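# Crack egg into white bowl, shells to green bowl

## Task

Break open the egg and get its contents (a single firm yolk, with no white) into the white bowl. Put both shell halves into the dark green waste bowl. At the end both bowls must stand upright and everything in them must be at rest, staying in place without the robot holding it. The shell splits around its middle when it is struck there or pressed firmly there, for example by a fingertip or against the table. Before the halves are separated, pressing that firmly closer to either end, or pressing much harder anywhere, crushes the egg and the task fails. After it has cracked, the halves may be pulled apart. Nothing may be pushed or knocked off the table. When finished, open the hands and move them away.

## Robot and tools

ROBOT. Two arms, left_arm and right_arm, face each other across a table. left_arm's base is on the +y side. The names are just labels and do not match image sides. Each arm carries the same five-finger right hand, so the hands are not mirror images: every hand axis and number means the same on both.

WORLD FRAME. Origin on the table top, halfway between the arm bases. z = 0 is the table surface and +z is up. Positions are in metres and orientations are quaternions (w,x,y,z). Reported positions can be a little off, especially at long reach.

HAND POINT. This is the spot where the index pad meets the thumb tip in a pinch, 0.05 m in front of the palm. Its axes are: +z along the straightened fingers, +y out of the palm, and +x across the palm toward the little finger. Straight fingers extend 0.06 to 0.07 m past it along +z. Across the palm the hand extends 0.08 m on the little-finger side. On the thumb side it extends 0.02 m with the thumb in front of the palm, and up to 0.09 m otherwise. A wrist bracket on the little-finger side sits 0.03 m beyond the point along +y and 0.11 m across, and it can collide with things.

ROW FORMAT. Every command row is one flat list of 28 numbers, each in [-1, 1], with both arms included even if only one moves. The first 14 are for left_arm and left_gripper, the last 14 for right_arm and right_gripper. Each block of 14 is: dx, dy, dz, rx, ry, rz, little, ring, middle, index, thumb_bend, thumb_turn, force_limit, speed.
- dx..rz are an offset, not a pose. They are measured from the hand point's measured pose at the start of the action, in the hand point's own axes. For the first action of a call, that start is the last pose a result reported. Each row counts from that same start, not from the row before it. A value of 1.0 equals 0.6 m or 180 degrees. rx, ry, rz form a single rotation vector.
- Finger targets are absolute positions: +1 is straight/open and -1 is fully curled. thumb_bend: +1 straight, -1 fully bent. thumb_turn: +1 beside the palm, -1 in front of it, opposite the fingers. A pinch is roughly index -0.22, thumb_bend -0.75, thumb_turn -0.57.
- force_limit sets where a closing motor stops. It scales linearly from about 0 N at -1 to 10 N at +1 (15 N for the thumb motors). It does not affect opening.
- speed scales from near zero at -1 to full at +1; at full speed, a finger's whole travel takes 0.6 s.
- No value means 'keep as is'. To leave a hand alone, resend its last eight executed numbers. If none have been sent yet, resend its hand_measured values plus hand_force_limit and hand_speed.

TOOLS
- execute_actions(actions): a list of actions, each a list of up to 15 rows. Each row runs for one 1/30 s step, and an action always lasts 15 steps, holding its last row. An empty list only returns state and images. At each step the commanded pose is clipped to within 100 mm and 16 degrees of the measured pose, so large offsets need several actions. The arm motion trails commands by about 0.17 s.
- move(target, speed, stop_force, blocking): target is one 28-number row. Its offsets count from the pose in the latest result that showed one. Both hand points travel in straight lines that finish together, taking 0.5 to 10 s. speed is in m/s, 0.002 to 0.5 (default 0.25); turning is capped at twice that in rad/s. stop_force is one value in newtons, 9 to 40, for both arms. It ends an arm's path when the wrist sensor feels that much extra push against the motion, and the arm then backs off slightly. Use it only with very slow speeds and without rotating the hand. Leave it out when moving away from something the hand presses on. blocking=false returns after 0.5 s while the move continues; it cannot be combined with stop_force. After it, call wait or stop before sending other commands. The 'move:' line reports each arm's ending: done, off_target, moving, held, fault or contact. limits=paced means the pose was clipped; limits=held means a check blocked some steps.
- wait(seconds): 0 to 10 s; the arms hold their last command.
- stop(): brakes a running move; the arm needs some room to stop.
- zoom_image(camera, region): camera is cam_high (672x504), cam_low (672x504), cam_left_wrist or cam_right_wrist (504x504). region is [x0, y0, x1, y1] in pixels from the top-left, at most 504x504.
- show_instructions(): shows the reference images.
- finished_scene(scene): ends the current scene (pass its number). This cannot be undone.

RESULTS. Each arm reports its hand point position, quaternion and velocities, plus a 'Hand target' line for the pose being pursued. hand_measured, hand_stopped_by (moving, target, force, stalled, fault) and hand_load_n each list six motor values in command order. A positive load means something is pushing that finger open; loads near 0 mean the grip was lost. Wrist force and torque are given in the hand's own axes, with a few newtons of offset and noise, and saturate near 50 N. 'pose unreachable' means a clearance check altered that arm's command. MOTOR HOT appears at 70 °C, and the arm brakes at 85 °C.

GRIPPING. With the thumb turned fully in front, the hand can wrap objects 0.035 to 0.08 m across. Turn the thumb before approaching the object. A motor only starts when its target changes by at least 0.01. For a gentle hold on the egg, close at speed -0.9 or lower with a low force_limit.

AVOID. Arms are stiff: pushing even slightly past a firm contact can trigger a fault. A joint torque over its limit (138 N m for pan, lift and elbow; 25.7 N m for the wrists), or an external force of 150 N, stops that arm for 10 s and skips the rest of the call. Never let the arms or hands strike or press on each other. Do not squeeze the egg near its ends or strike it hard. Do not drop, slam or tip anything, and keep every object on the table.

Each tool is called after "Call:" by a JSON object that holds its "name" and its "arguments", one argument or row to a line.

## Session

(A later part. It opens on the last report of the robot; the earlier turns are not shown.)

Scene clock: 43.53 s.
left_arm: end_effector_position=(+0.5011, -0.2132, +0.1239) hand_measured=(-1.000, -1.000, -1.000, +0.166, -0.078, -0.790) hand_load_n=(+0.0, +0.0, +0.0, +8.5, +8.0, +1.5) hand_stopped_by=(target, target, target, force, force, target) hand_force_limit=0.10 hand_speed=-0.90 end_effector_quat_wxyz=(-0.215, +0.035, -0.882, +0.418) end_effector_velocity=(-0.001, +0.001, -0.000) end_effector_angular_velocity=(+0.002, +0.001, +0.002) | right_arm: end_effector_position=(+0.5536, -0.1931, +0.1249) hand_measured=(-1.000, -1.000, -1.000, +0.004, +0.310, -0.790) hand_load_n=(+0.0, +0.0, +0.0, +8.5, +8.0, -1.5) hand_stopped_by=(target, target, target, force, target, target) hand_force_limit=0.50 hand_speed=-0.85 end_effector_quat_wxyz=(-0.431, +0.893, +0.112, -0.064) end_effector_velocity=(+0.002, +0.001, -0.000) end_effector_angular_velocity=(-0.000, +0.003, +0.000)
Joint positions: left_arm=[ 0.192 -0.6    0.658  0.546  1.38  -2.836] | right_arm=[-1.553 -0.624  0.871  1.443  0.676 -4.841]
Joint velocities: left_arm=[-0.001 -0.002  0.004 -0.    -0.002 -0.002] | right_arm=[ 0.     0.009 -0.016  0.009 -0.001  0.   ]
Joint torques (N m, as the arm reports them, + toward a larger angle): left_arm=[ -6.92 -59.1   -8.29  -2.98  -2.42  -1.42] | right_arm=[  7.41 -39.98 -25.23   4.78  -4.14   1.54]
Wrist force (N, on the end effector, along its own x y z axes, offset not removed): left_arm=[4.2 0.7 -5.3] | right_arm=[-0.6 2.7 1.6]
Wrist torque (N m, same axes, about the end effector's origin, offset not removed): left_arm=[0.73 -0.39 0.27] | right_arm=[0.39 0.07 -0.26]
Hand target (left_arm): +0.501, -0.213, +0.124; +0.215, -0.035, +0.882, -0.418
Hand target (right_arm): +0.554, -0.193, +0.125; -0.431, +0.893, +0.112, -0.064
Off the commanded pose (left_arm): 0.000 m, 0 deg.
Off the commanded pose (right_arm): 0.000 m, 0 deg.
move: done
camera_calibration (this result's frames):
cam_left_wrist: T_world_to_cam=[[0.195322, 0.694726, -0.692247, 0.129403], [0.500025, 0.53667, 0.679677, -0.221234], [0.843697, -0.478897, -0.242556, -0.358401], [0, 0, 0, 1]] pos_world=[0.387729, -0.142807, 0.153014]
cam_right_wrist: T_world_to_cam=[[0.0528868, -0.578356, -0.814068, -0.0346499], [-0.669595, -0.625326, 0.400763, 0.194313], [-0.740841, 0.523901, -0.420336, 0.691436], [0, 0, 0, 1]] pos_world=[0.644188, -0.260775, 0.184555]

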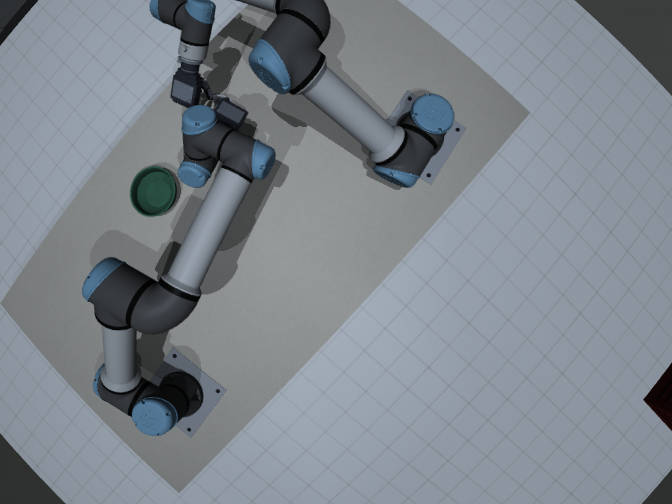

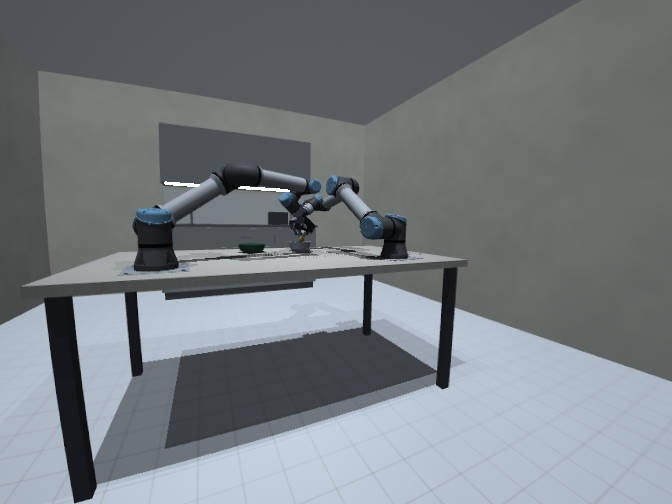

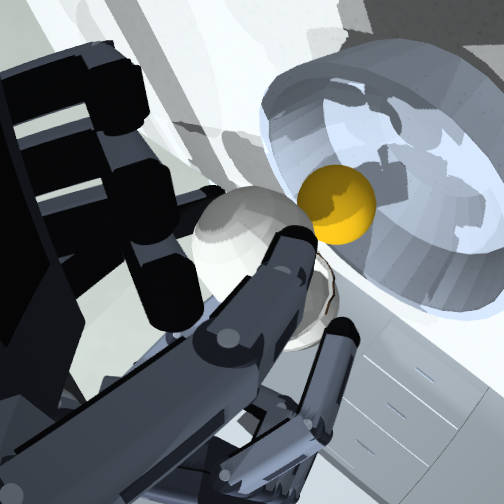

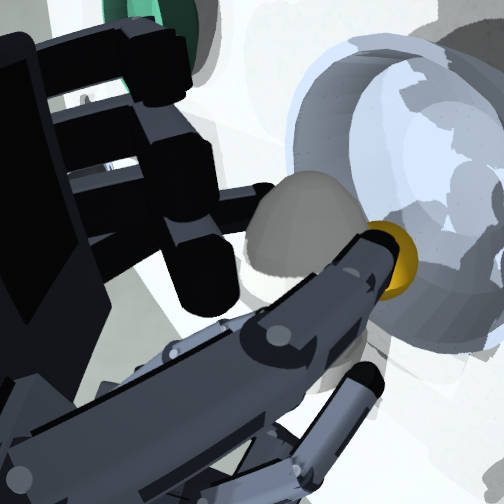

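Call:
{"name": "move", "arguments": {
  "target": [0.062,-0.013,-0.021,0,0,0,-1,-1,-1,-0.25,-0.3,-0.79,0.1,-0.9,0,0,0,0,0,0,-1,-1,-1,-0.2,0.3,-0.79,0.5,-0.85],
  "speed": 0.1
}}

Call:
{"name": "move", "arguments": {
  "target": [-0.207,0.349,-0.34,0,0,0,-1,-1,-1,-0.25,-0.3,-0.79,0.1,-0.9,0,0,0,0,0,0,-1,-1,-1,-0.2,0.3,-0.79,0.5,-0.85]
}}

Call:
{"name": "move", "arguments": {
  "target": [0.026,0.056,0.042,0,0,0,-1,-1,-1,-0.25,-0.3,-0.79,0.1,-0.9,0,0,0,0,0.13,0.103,-1,-1,-1,-0.2,0.3,-0.79,0.5,-0.85],
  "speed": 0.15
}}

Scene clock: 44.70 s.
left_arm: end_effector_position=(+0.4616, -0.2181, +0.1237) hand_measured=(-1.000, -1.000, -1.000, +0.166, -0.078, -0.790) hand_load_n=(+0.0, +0.0, +0.0, +8.5, +8.0, +1.5) hand_stopped_by=(target, target, target, force, force, target) hand_force_limit=0.10 hand_speed=-0.90 end_effector_quat_wxyz=(-0.215, +0.035, -0.882, +0.418) end_effector_velocity=(-0.002, -0.001, +0.001) end_effector_angular_velocity=(-0.003, -0.001, -0.000) | right_arm: end_effector_position=(+0.5536, -0.1931, +0.1249) hand_measured=(-1.000, -1.000, -1.000, +0.004, +0.310, -0.790) hand_load_n=(+0.0, +0.0, +0.0, +8.5, +8.0, -1.5) hand_stopped_by=(target, target, target, force, target, target) hand_force_limit=0.50 hand_speed=-0.85 end_effector_quat_wxyz=(-0.431, +0.893, +0.112, -0.064) end_effector_velocity=(+0.000, -0.000, +0.000) end_effector_angular_velocity=(-0.000, -0.001, -0.000)
Joint positions: left_arm=[ 0.134 -0.645  0.744  0.512  1.332 -2.87 ] | right_arm=[-1.553 -0.624  0.871  1.443  0.676 -4.841]
Joint velocities: left_arm=[-0.004 -0.004  0.006 -0.005 -0.003 -0.002] | right_arm=[-0.001 -0.    -0.001  0.     0.    -0.001]
Joint torques (N m, as the arm reports them, + toward a larger angle): left_arm=[ -5.74 -58.9   -9.18  -2.93  -2.36  -1.13] | right_arm=[  1.5  -60.48  -7.7    0.58  -3.51   0.43]
Wrist force (N, on the end effector, along its own x y z axes, offset not removed): left_arm=[4.4 0.5 -3.9] | right_arm=[-1.9 -2.5 -0.2]
Wrist torque (N m, same axes, about the end effector's origin, offset not removed): left_arm=[0.21 -0.67 0.47] | right_arm=[-0.28 0.29 -0.17]
Hand target (left_arm): +0.461, -0.218, +0.124; +0.215, -0.035, +0.882, -0.418
Hand target (right_arm): +0.554, -0.193, +0.125; -0.431, +0.893, +0.112, -0.064
Off the commanded pose (left_arm): 0.000 m, 0 deg.
Off the commanded pose (right_arm): 0.000 m, 0 deg.
move: done
camera_calibration (this result's frames):
cam_left_wrist: T_world_to_cam=[[0.195214, 0.694798, -0.692205, 0.140475], [0.500119, 0.536606, 0.679658, -0.198771], [0.843666, -0.478863, -0.242729, -0.327496], [0, 0, 0, 1]] pos_world=[0.348283, -0.147766, 0.152841]
cam_right_wrist: T_world_to_cam=[[0.0528955, -0.578358, -0.814066, -0.0346387], [-0.669563, -0.62535, 0.400777, 0.194293], [-0.740869, 0.52387, -0.420326, 0.691416], [0, 0, 0, 1]] pos_world=[0.644173, -0.260744, 0.184553]

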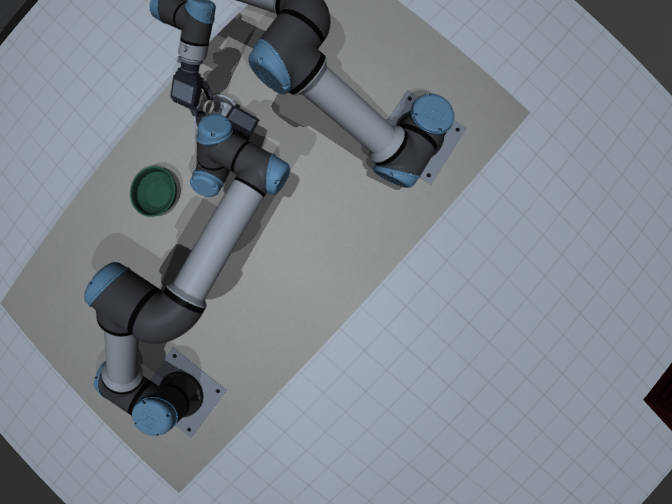

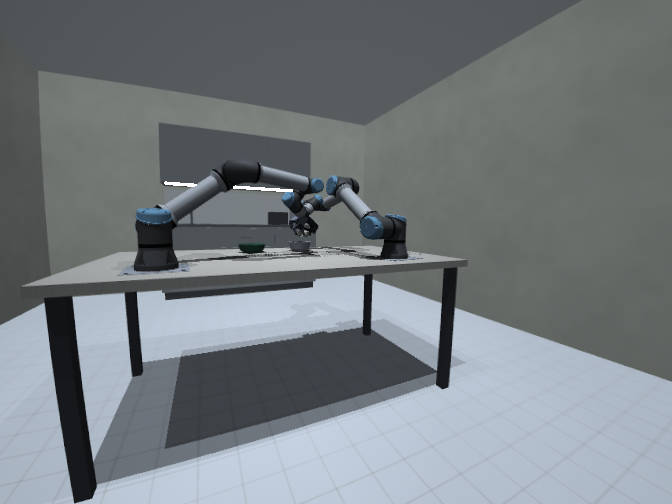

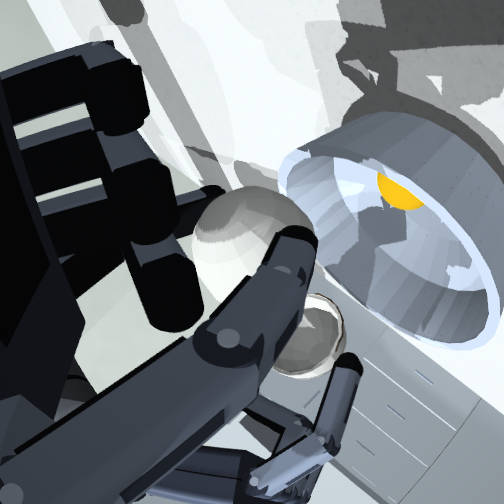

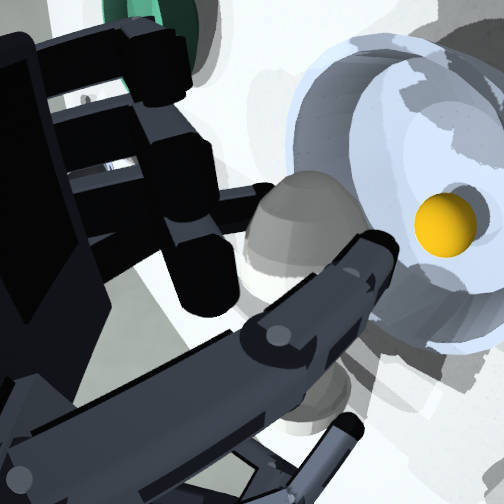

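Scene clock: 46.67 s.
left_arm: end_effector_position=(+0.5156, +0.0945, +0.1243) hand_measured=(-1.000, -1.000, -1.000, +0.166, -0.078, -0.790) hand_load_n=(+0.0, +0.0, +0.0, +8.5, +8.0, +1.5) hand_stopped_by=(target, target, target, force, force, target) hand_force_limit=0.10 hand_speed=-0.90 end_effector_quat_wxyz=(-0.216, +0.035, -0.882, +0.418) end_effector_velocity=(+0.000, +0.002, +0.000) end_effector_angular_velocity=(-0.001, +0.000, -0.001) | right_arm: end_effector_position=(+0.5536, -0.1931, +0.1249) hand_measured=(-1.000, -1.000, -1.000, +0.004, +0.310, -0.790) hand_load_n=(+0.0, +0.0, +0.0, +8.5, +8.0, -1.5) hand_stopped_by=(target, target, target, force, target, target) hand_force_limit=0.50 hand_speed=-0.85 end_effector_quat_wxyz=(-0.431, +0.893, +0.112, -0.064) end_effector_velocity=(+0.000, +0.001, -0.000) end_effector_angular_velocity=(+0.000, -0.001, +0.001)
Joint positions: left_arm=[ 0.431 -1.22   1.699  0.112  1.578 -2.7  ] | right_arm=[-1.553 -0.624  0.871  1.443  0.676 -4.841]
Joint velocities: left_arm=[ 0.004 -0.004  0.005 -0.003  0.005  0.002] | right_arm=[ 0.001  0.001 -0.001 -0.001 -0.    -0.   ]
Joint torques (N m, as the arm reports them, + toward a larger angle): left_arm=[  7.7  -39.06  -7.47  -2.79   2.54   1.45] | right_arm=[  1.89 -58.25 -11.23   0.83  -3.61   0.37]
Wrist force (N, on the end effector, along its own x y z axes, offset not removed): left_arm=[0.8 -0.7 -2.7] | right_arm=[-2.3 -1.1 -2.0]
Wrist torque (N m, same axes, about the end effector's origin, offset not removed): left_arm=[0.22 -0.32 -0.05] | right_arm=[-0.12 0.45 -0.24]
Hand target (left_arm): +0.516, +0.095, +0.124; +0.216, -0.035, +0.882, -0.418
Hand target (right_arm): +0.554, -0.193, +0.125; -0.431, +0.893, +0.112, -0.064
Off the commanded pose (left_arm): 0.001 m, 0 deg.
Off the commanded pose (right_arm): 0.000 m, 0 deg.
move: done
camera_calibration (this result's frames):
cam_left_wrist: T_world_to_cam=[[0.195452, 0.694882, -0.692053, -0.0869865], [0.499813, 0.536564, 0.679917, -0.393805], [0.843792, -0.478788, -0.242439, -0.223262], [0, 0, 0, 1]] pos_world=[0.402217, 0.164852, 0.153428]
cam_right_wrist: T_world_to_cam=[[0.052896, -0.578358, -0.814067, -0.0346388], [-0.669564, -0.62535, 0.400776, 0.194293], [-0.740869, 0.52387, -0.420326, 0.691416], [0, 0, 0, 1]] pos_world=[0.644172, -0.260744, 0.184553]

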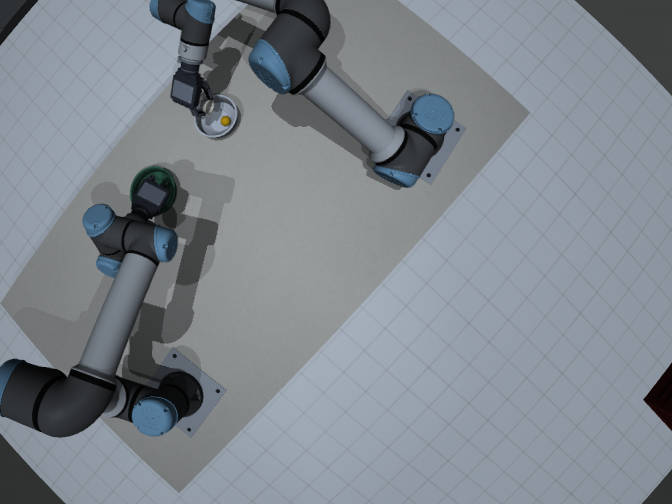

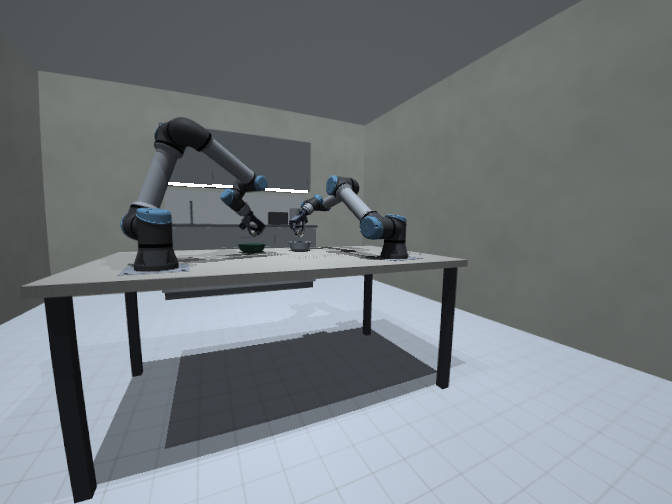

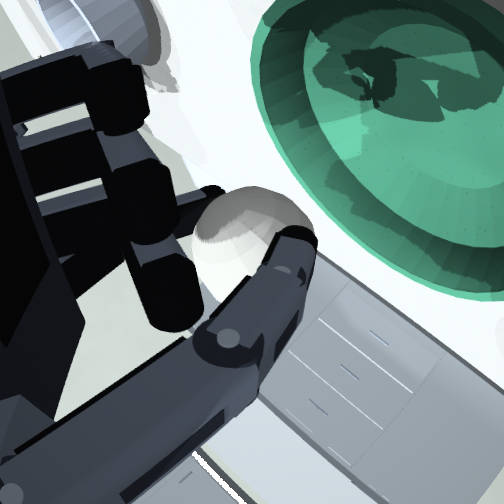

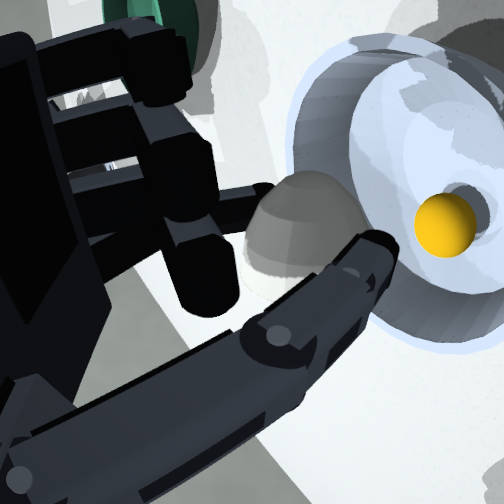

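Scene clock: 48.87 s.
left_arm: end_effector_position=(+0.5158, +0.0944, +0.0796) hand_measured=(-1.000, -1.000, -1.000, +0.166, -0.078, -0.790) hand_load_n=(+0.0, +0.0, +0.0, +8.5, +8.0, +1.5) hand_stopped_by=(target, target, target, force, force, target) hand_force_limit=0.10 hand_speed=-0.90 end_effector_quat_wxyz=(-0.216, +0.035, -0.882, +0.418) end_effector_velocity=(-0.001, -0.001, -0.001) end_effector_angular_velocity=(-0.001, +0.001, -0.001) | right_arm: end_effector_position=(+0.5537, -0.1931, +0.1250) hand_measured=(-1.000, -1.000, -1.000, +0.004, +0.310, -0.790) hand_load_n=(+0.0, +0.0, +0.0, +8.5, +8.0, -1.5) hand_stopped_by=(target, target, target, force, target, target) hand_force_limit=0.50 hand_speed=-0.85 end_effector_quat_wxyz=(+0.428, -0.894, +0.121, -0.049) end_effector_velocity=(-0.000, +0.000, -0.000) end_effector_angular_velocity=(+0.000, -0.000, -0.016)
Joint positions: left_arm=[ 0.432 -1.166  1.751  0.005  1.578 -2.7  ] | right_arm=[-1.554 -0.912  1.236  0.776  0.783 -4.069]
Joint velocities: left_arm=[-0.001  0.001  0.001 -0.003  0.001 -0.001] | right_arm=[ 0.001 -0.009  0.012 -0.019  0.007  0.021]
Joint torques (N m, as the arm reports them, + toward a larger angle): left_arm=[  7.55 -25.37  -4.83  -2.97   2.51   1.65] | right_arm=[  7.36 -52.37  -6.81  -0.24   1.83   1.47]
Wrist force (N, on the end effector, along its own x y z axes, offset not removed): left_arm=[2.8 3.7 1.0] | right_arm=[-0.9 0.9 0.8]
Wrist torque (N m, same axes, about the end effector's origin, offset not removed): left_arm=[0.54 -0.49 0.29] | right_arm=[0.12 0.16 -0.19]
Hand target (left_arm): +0.516, +0.094, +0.079; +0.216, -0.035, +0.882, -0.418
Hand target (right_arm): +0.554, -0.193, +0.125; -0.428, +0.894, -0.121, +0.049
Off the commanded pose (left_arm): 0.000 m, 0 deg.
Off the commanded pose (right_arm): 0.000 m, 0 deg.
move: done
camera_calibration (this result's frames):
cam_left_wrist: T_world_to_cam=[[0.195448, 0.694887, -0.692049, -0.117895], [0.499816, 0.536559, 0.679918, -0.36344], [0.843791, -0.478786, -0.242447, -0.234337], [0, 0, 0, 1]] pos_world=[0.402428, 0.164734, 0.108706]
cam_right_wrist: T_world_to_cam=[[-0.240961, -0.53667, -0.808655, 0.135541], [-0.891406, -0.207147, 0.403094, 0.397583], [-0.383839, 0.81797, -0.428477, 0.551692], [0, 0, 0, 1]] pos_world=[0.598829, -0.296168, 0.185729]

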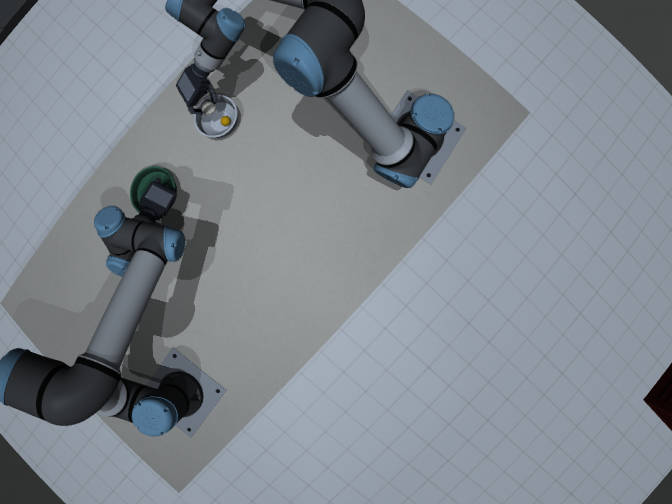

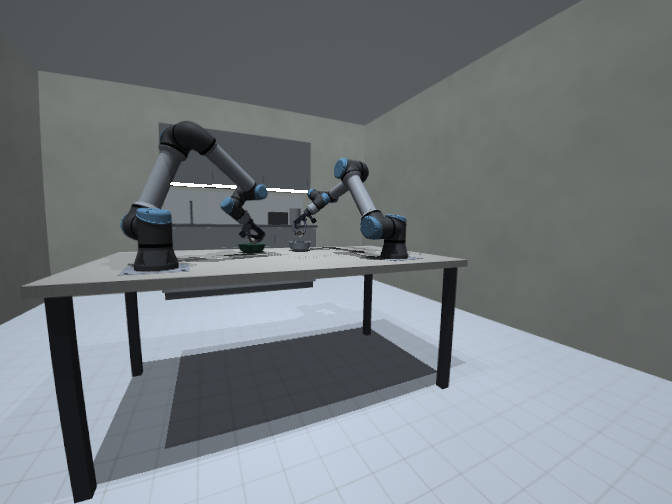

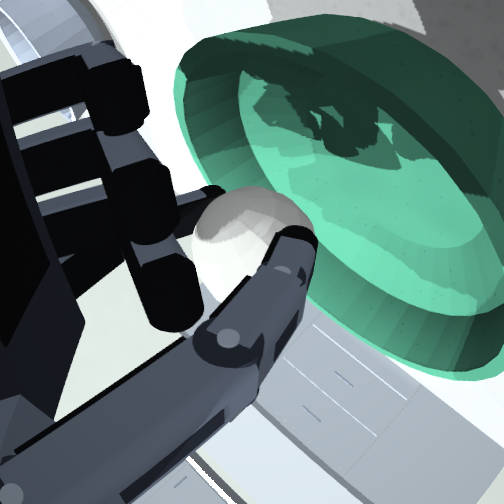

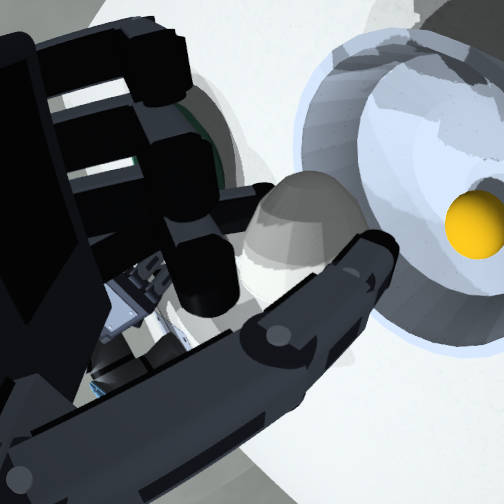

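Call:
{"name": "execute_actions", "arguments": {
  "actions": [
    [[0,0,0,0,0,0,-1,-1,-1,0.4,0.5,-0.79,0.1,-0.5,0,0,0,0,0,0,-1,-1,-1,-0.2,0.3,-0.79,0.5,-0.85]],
    [[0,0,0,0,0,0,-1,-1,-1,0.4,0.5,-0.79,0.1,-0.5,0,0,0,0,0,0,-1,-1,-1,-0.2,0.3,-0.79,0.5,-0.85]]
  ]
}}

Call:
{"name": "move", "arguments": {
  "target": [-0.047,-0.1,-0.074,0,0,0,-1,-1,-1,0.4,0.5,-0.79,0.1,-0.5,0,0,0,0,0,0,-1,-1,-1,-0.2,0.3,-0.79,0.5,-0.85],
  "speed": 0.15
}}

Call:
{"name": "move", "arguments": {
  "target": [0.14,0.105,-0.51,0,0,0,-1,-1,-1,0.4,0.5,-0.79,0.1,-0.5,0,0,0,0,0,0,-1,-1,-1,-0.2,0.3,-0.79,0.5,-0.85]
}}

Call:
{"name": "move", "arguments": {
  "target": [0,0,0,0,0,0,-1,-1,-1,0.4,0.5,-0.79,0.1,-0.5,-0.16,-0.29,0.337,0,0,0,-1,-1,-1,-0.2,0.3,-0.79,0.5,-0.85],
  "speed": 0.2
}}

Scene clock: 50.40 s.
left_arm: end_effector_position=(+0.5158, +0.0944, +0.0795) hand_measured=(-1.000, -1.000, -1.000, +0.400, +0.390, -0.790) hand_load_n=(+0.0, +0.0, +0.0, +0.0, +0.0, +0.0) hand_stopped_by=(target, target, target, target, moving, target) hand_force_limit=0.10 hand_speed=-0.50 end_effector_quat_wxyz=(-0.216, +0.035, -0.882, +0.418) end_effector_velocity=(+0.001, +0.000, +0.000) end_effector_angular_velocity=(-0.001, -0.001, +0.001) | right_arm: end_effector_position=(+0.5536, -0.1931, +0.1250) hand_measured=(-1.000, -1.000, -1.000, +0.004, +0.310, -0.790) hand_load_n=(+0.0, +0.0, +0.0, +8.5, +8.0, -1.5) hand_stopped_by=(target, target, target, force, target, target) hand_force_limit=0.50 hand_speed=-0.85 end_effector_quat_wxyz=(+0.428, -0.894, +0.121, -0.049) end_effector_velocity=(+0.001, -0.001, +0.001) end_effector_angular_velocity=(-0.000, -0.001, -0.002)
Joint positions: left_arm=[ 0.432 -1.166  1.752  0.005  1.578 -2.7  ] | right_arm=[-1.554 -0.912  1.236  0.776  0.783 -4.069]
Joint velocities: left_arm=[ 0.001 -0.    -0.    -0.002 -0.001  0.   ] | right_arm=[-0.001 -0.001 -0.001  0.001  0.001  0.   ]
Joint torques (N m, as the arm reports them, + toward a larger angle): left_arm=[  7.55 -37.23 -26.31   2.77   2.5    1.58] | right_arm=[ -3.02 -32.4  -24.37   3.62  -3.68  -1.33]
Wrist force (N, on the end effector, along its own x y z axes, offset not removed): left_arm=[4.0 -1.1 -5.3] | right_arm=[0.7 2.2 1.8]
Wrist torque (N m, same axes, about the end effector's origin, offset not removed): left_arm=[0.03 -0.58 -0.06] | right_arm=[0.19 -0.17 -0.03]
Hand target (left_arm): +0.516, +0.094, +0.079; +0.216, -0.035, +0.882, -0.418
Hand target (right_arm): +0.554, -0.193, +0.125; -0.428, +0.894, -0.121, +0.049
Off the commanded pose (left_arm): 0.000 m, 0 deg.
Off the commanded pose (right_arm): 0.000 m, 0 deg.
camera_calibration (this result's frames):
cam_left_wrist: T_world_to_cam=[[0.195405, 0.694965, -0.691983, -0.117959], [0.49986, 0.536482, 0.679947, -0.363427], [0.843776, -0.478759, -0.242554, -0.234292], [0, 0, 0, 1]] pos_world=[0.402402, 0.16478, 0.108657]
cam_right_wrist: T_world_to_cam=[[-0.240886, -0.536696, -0.80866, 0.135527], [-0.891391, -0.207247, 0.403077, 0.397521], [-0.383922, 0.817928, -0.428483, 0.55165], [0, 0, 0, 1]] pos_world=[0.598783, -0.296088, 0.185736]

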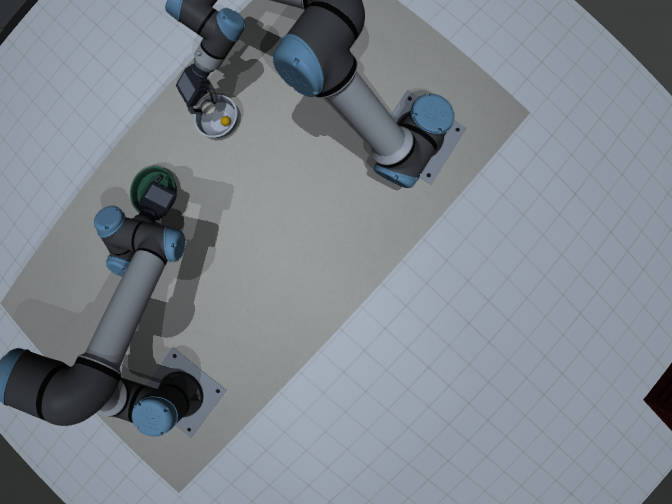

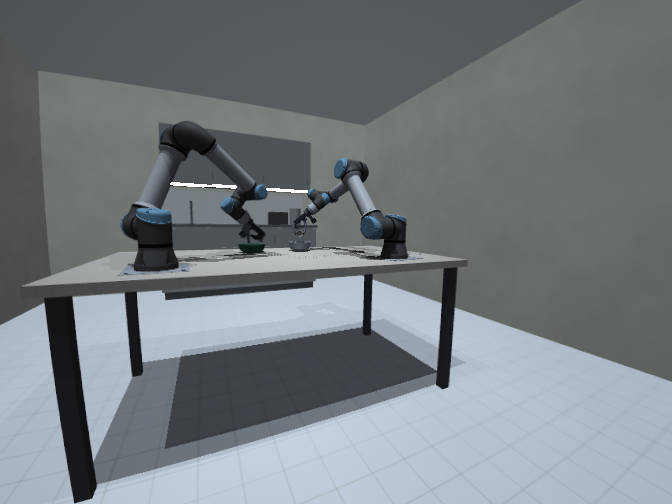

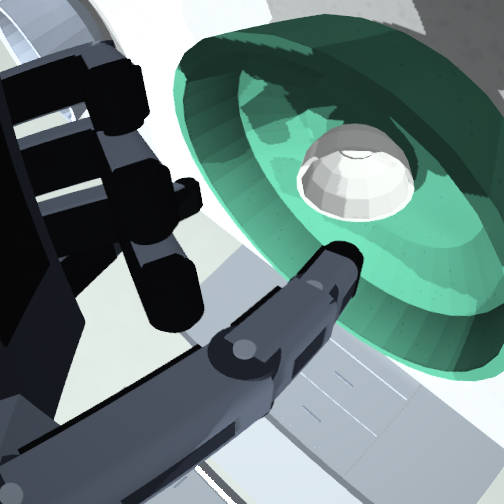

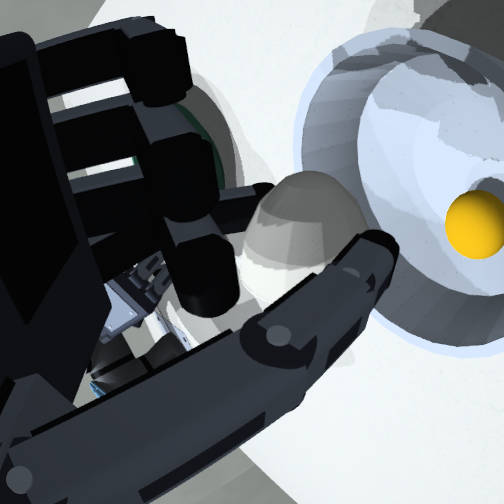

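Scene clock: 51.50 s.
left_arm: end_effector_position=(+0.5160, +0.0943, +0.1591) hand_measured=(-1.000, -1.000, -1.000, +0.400, +0.500, -0.790) hand_load_n=(+0.0, +0.0, +0.0, +0.0, +0.0, +0.0) hand_stopped_by=(target, target, target, target, target, target) hand_force_limit=0.10 hand_speed=-0.50 end_effector_quat_wxyz=(-0.216, +0.035, -0.882, +0.418) end_effector_velocity=(-0.000, -0.000, +0.002) end_effector_angular_velocity=(-0.001, +0.002, +0.001) | right_arm: end_effector_position=(+0.5536, -0.1931, +0.1250) hand_measured=(-1.000, -1.000, -1.000, +0.004, +0.310, -0.790) hand_load_n=(+0.0, +0.0, +0.0, +8.5, +8.0, -1.5) hand_stopped_by=(target, target, target, force, target, target) hand_force_limit=0.50 hand_speed=-0.85 end_effector_quat_wxyz=(+0.428, -0.894, +0.121, -0.049) end_effector_velocity=(-0.000, +0.000, +0.001) end_effector_angular_velocity=(+0.000, -0.002, +0.001)
Joint positions: left_arm=[ 0.432 -1.254  1.648  0.197  1.578 -2.7  ] | right_arm=[-1.554 -0.912  1.236  0.776  0.783 -4.069]
Joint velocities: left_arm=[-0.    -0.002 -0.005  0.007  0.    -0.002] | right_arm=[ 0.001 -0.001  0.    -0.     0.     0.   ]
Joint torques (N m, as the arm reports them, + toward a larger angle): left_arm=[ -6.09 -36.73 -32.24   2.81   2.42  -1.39] | right_arm=[ -3.39 -32.37 -23.84   3.54  -3.81  -1.21]
Wrist force (N, on the end effector, along its own x y z axes, offset not removed): left_arm=[5.1 -2.3 -5.8] | right_arm=[-0.6 0.9 -0.6]
Wrist torque (N m, same axes, about the end effector's origin, offset not removed): left_arm=[0.11 -0.78 0.04] | right_arm=[0.19 0.15 -0.01]
Hand target (left_arm): +0.516, +0.094, +0.159; +0.216, -0.035, +0.882, -0.418
Hand target (right_arm): +0.554, -0.193, +0.125; -0.428, +0.894, -0.121, +0.049
Off the commanded pose (left_arm): 0.000 m, 0 deg.
Off the commanded pose (right_arm): 0.000 m, 0 deg.
move: done
camera_calibration (this result's frames):
cam_left_wrist: T_world_to_cam=[[0.195423, 0.694922, -0.692022, -0.0628623], [0.499795, 0.536552, 0.679939, -0.417527], [0.84381, -0.478744, -0.242464, -0.21526], [0, 0, 0, 1]] pos_world=[0.402601, 0.164654, 0.188198]
cam_right_wrist: T_world_to_cam=[[-0.240887, -0.536696, -0.80866, 0.135527], [-0.891391, -0.207246, 0.403077, 0.397521], [-0.383922, 0.817928, -0.428483, 0.55165], [0, 0, 0, 1]] pos_world=[0.598783, -0.296088, 0.185736]

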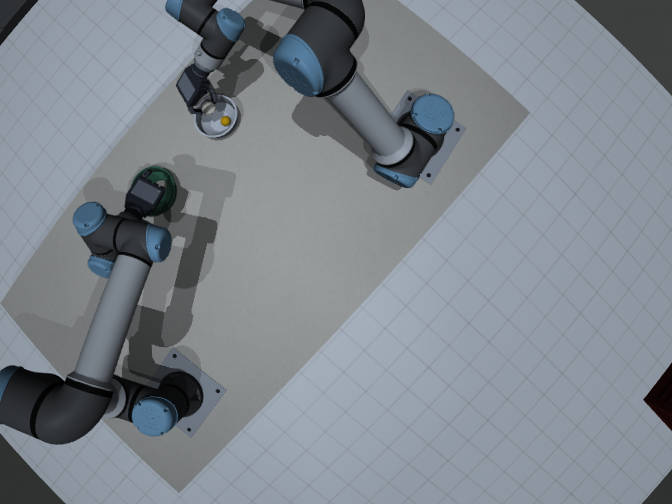

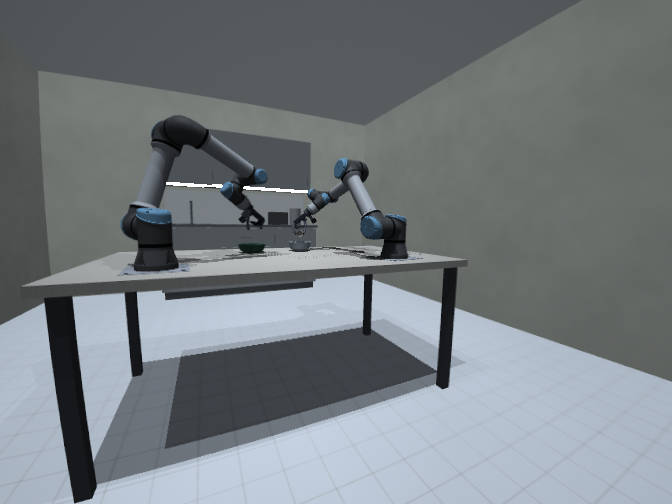

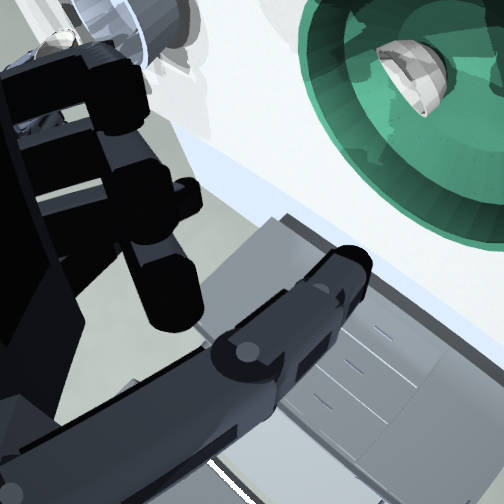

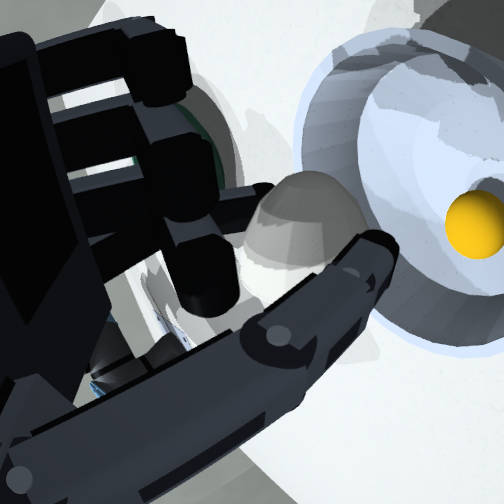

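Scene clock: 53.57 s.
left_arm: end_effector_position=(+0.3220, +0.3355, +0.2535) hand_measured=(-1.000, -1.000, -1.000, +0.400, +0.500, -0.790) hand_load_n=(+0.0, +0.0, +0.0, +0.0, +0.0, +0.0) hand_stopped_by=(target, target, target, target, target, target) hand_force_limit=0.10 hand_speed=-0.50 end_effector_quat_wxyz=(-0.215, +0.035, -0.882, +0.418) end_effector_velocity=(-0.003, +0.001, +0.001) end_effector_angular_velocity=(+0.001, -0.005, +0.008) | right_arm: end_effector_position=(+0.5536, -0.1931, +0.1250) hand_measured=(-1.000, -1.000, -1.000, +0.004, +0.310, -0.790) hand_load_n=(+0.0, +0.0, +0.0, +8.5, +8.0, -1.5) hand_stopped_by=(target, target, target, force, target, target) hand_force_limit=0.50 hand_speed=-0.85 end_effector_quat_wxyz=(+0.428, -0.894, +0.121, -0.049) end_effector_velocity=(+0.000, -0.000, -0.000) end_effector_angular_velocity=(+0.000, +0.001, -0.001)
Joint positions: left_arm=[ 0.013 -2.191  2.192  0.631  1.235 -2.944] | right_arm=[-1.554 -0.912  1.236  0.776  0.783 -4.069]
Joint velocities: left_arm=[-0.054 -0.02   0.009  0.023 -0.054 -0.035] | right_arm=[-0.     0.001 -0.001  0.    -0.     0.001]
Joint torques (N m, as the arm reports them, + toward a larger angle): left_arm=[-6.2  -2.74 -7.2   3.26 -2.8  -1.62] | right_arm=[ -2.63 -32.9  -24.08   3.47  -3.73  -1.28]
Wrist force (N, on the end effector, along its own x y z axes, offset not removed): left_arm=[-1.2 3.2 1.7] | right_arm=[-3.0 2.0 -0.4]
Wrist torque (N m, same axes, about the end effector's origin, offset not removed): left_arm=[0.46 0.08 0.07] | right_arm=[0.48 0.50 -0.24]
Hand target (left_arm): +0.322, +0.336, +0.254; +0.215, -0.035, +0.882, -0.418
Hand target (right_arm): +0.554, -0.193, +0.125; -0.428, +0.894, -0.121, +0.049
Off the commanded pose (left_arm): 0.001 m, 0 deg.
Off the commanded pose (right_arm): 0.000 m, 0 deg.
move: done
camera_calibration (this result's frames):
cam_left_wrist: T_world_to_cam=[[0.195129, 0.694533, -0.692494, -0.126901], [0.501446, 0.536159, 0.679033, -0.514376], [0.842898, -0.479748, -0.243651, 0.0876745], [0, 0, 0, 1]] pos_world=[0.208793, 0.405986, 0.282762]
cam_right_wrist: T_world_to_cam=[[-0.240887, -0.536696, -0.80866, 0.135527], [-0.891391, -0.207246, 0.403077, 0.397521], [-0.383922, 0.817928, -0.428483, 0.55165], [0, 0, 0, 1]] pos_world=[0.598783, -0.296088, 0.185736]

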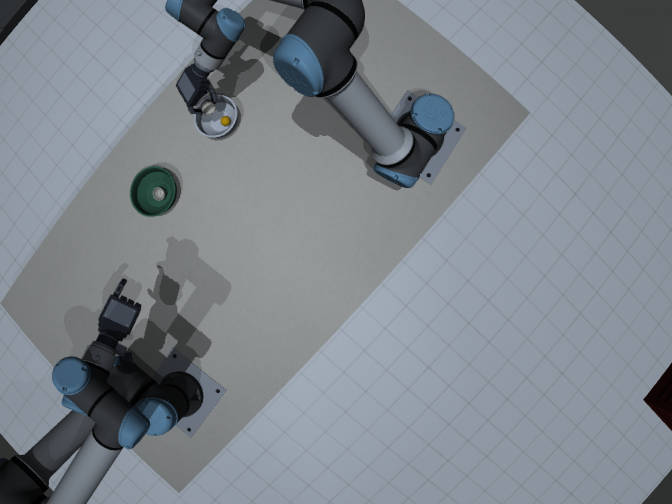

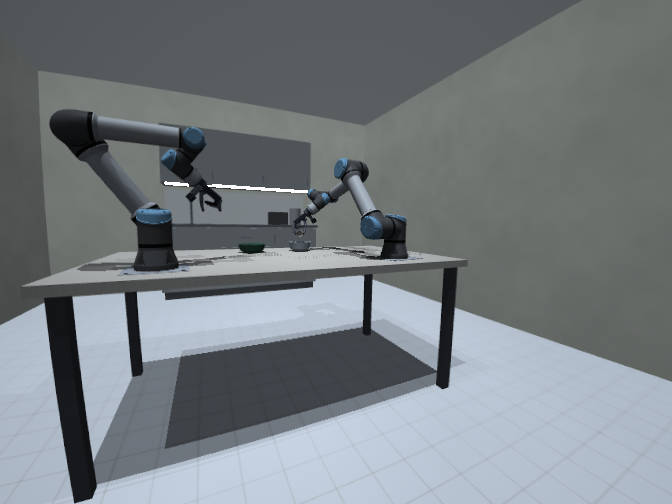

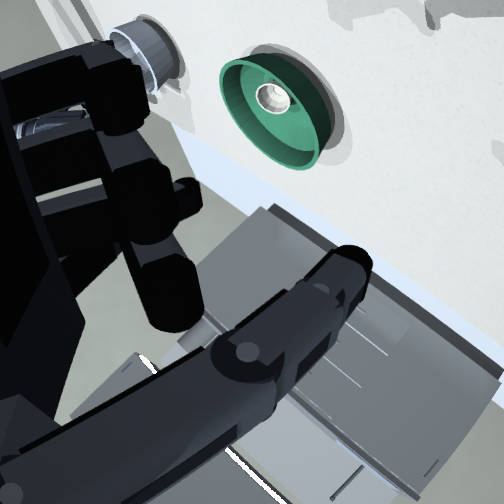

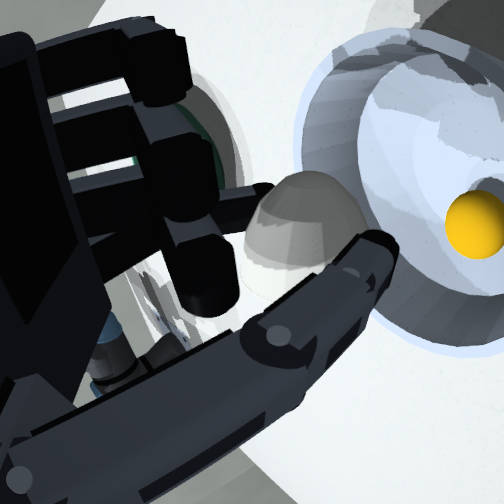

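Scene clock: 55.67 s.
left_arm: end_effector_position=(+0.3220, +0.3355, +0.2535) hand_measured=(-1.000, -1.000, -1.000, +0.400, +0.500, -0.790) hand_load_n=(+0.0, +0.0, +0.0, +0.0, +0.0, +0.0) hand_stopped_by=(target, target, target, target, target, target) hand_force_limit=0.10 hand_speed=-0.50 end_effector_quat_wxyz=(-0.215, +0.035, -0.882, +0.418) end_effector_velocity=(+0.000, -0.001, +0.001) end_effector_angular_velocity=(-0.003, +0.001, +0.001) | right_arm: end_effector_position=(+0.5295, +0.0891, +0.1348) hand_measured=(-1.000, -1.000, -1.000, +0.004, +0.310, -0.790) hand_load_n=(+0.0, +0.0, +0.0, +8.5, +8.0, -1.5) hand_stopped_by=(target, target, target, force, target, target) hand_force_limit=0.50 hand_speed=-0.85 end_effector_quat_wxyz=(+0.429, -0.894, +0.121, -0.049) end_effector_velocity=(+0.000, +0.003, -0.000) end_effector_angular_velocity=(-0.010, +0.007, +0.006)
Joint positions: left_arm=[ 0.013 -2.191  2.192  0.631  1.235 -2.944] | right_arm=[-1.114 -0.497  0.392  0.919  1.04  -3.612]
Joint velocities: left_arm=[ 0.     0.    -0.002 -0.001  0.    -0.001] | right_arm=[ 0.004  0.04  -0.079  0.053  0.002 -0.005]
Joint torques (N m, as the arm reports them, + toward a larger angle): left_arm=[  6.58  12.21 -34.59  -2.69   2.2    1.66] | right_arm=[  7.13 -43.1  -27.11   3.31   2.29  -1.79]
Wrist force (N, on the end effector, along its own x y z axes, offset not removed): left_arm=[0.3 4.6 -1.5] | right_arm=[-0.5 1.0 0.5]
Wrist torque (N m, same axes, about the end effector's origin, offset not removed): left_arm=[0.62 -0.29 0.16] | right_arm=[0.27 -0.07 -0.05]
Hand target (left_arm): +0.322, +0.335, +0.253; +0.215, -0.035, +0.882, -0.418
Hand target (right_arm): +0.530, +0.089, +0.135; -0.429, +0.894, -0.121, +0.048
Off the commanded pose (left_arm): 0.000 m, 0 deg.
Off the commanded pose (right_arm): 0.000 m, 0 deg.
move: done
camera_calibration (this result's frames):
cam_left_wrist: T_world_to_cam=[[0.195129, 0.694533, -0.692494, -0.126901], [0.501446, 0.536159, 0.679033, -0.514376], [0.842898, -0.479748, -0.243651, 0.0876745], [0, 0, 0, 1]] pos_world=[0.208793, 0.405986, 0.282762]
cam_right_wrist: T_world_to_cam=[[-0.240933, -0.53469, -0.809974, 0.289061], [-0.891653, -0.207636, 0.402296, 0.430789], [-0.383283, 0.819142, -0.426731, 0.315146], [0, 0, 0, 1]] pos_world=[0.574548, -0.0141447, 0.19531]

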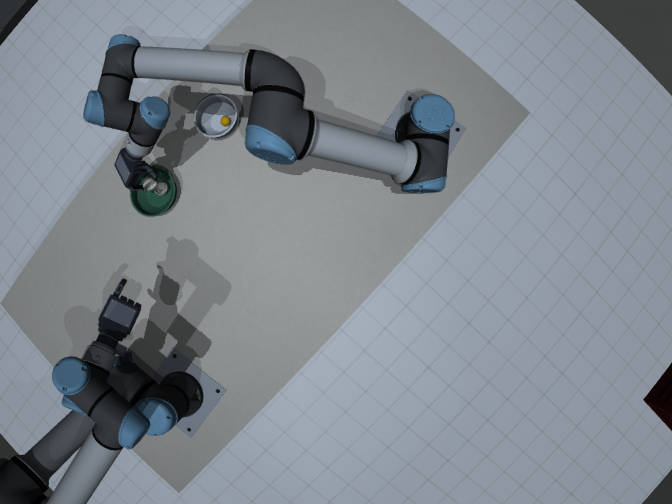

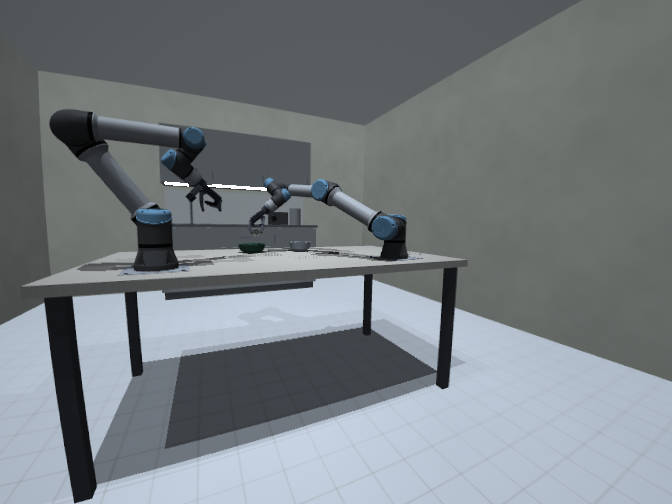

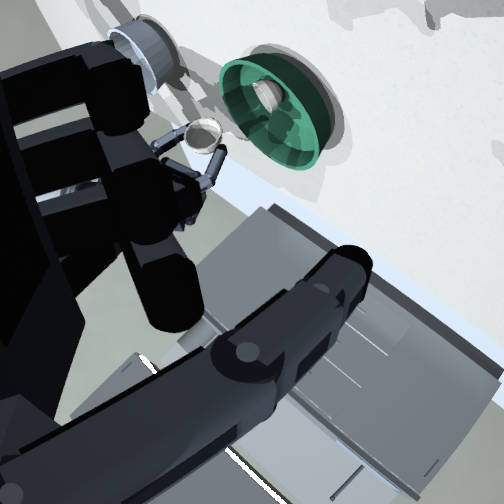

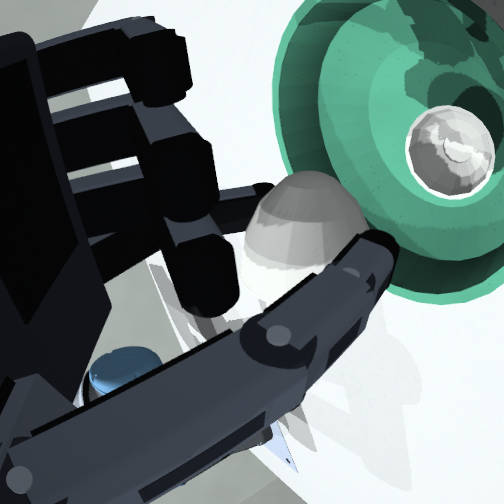

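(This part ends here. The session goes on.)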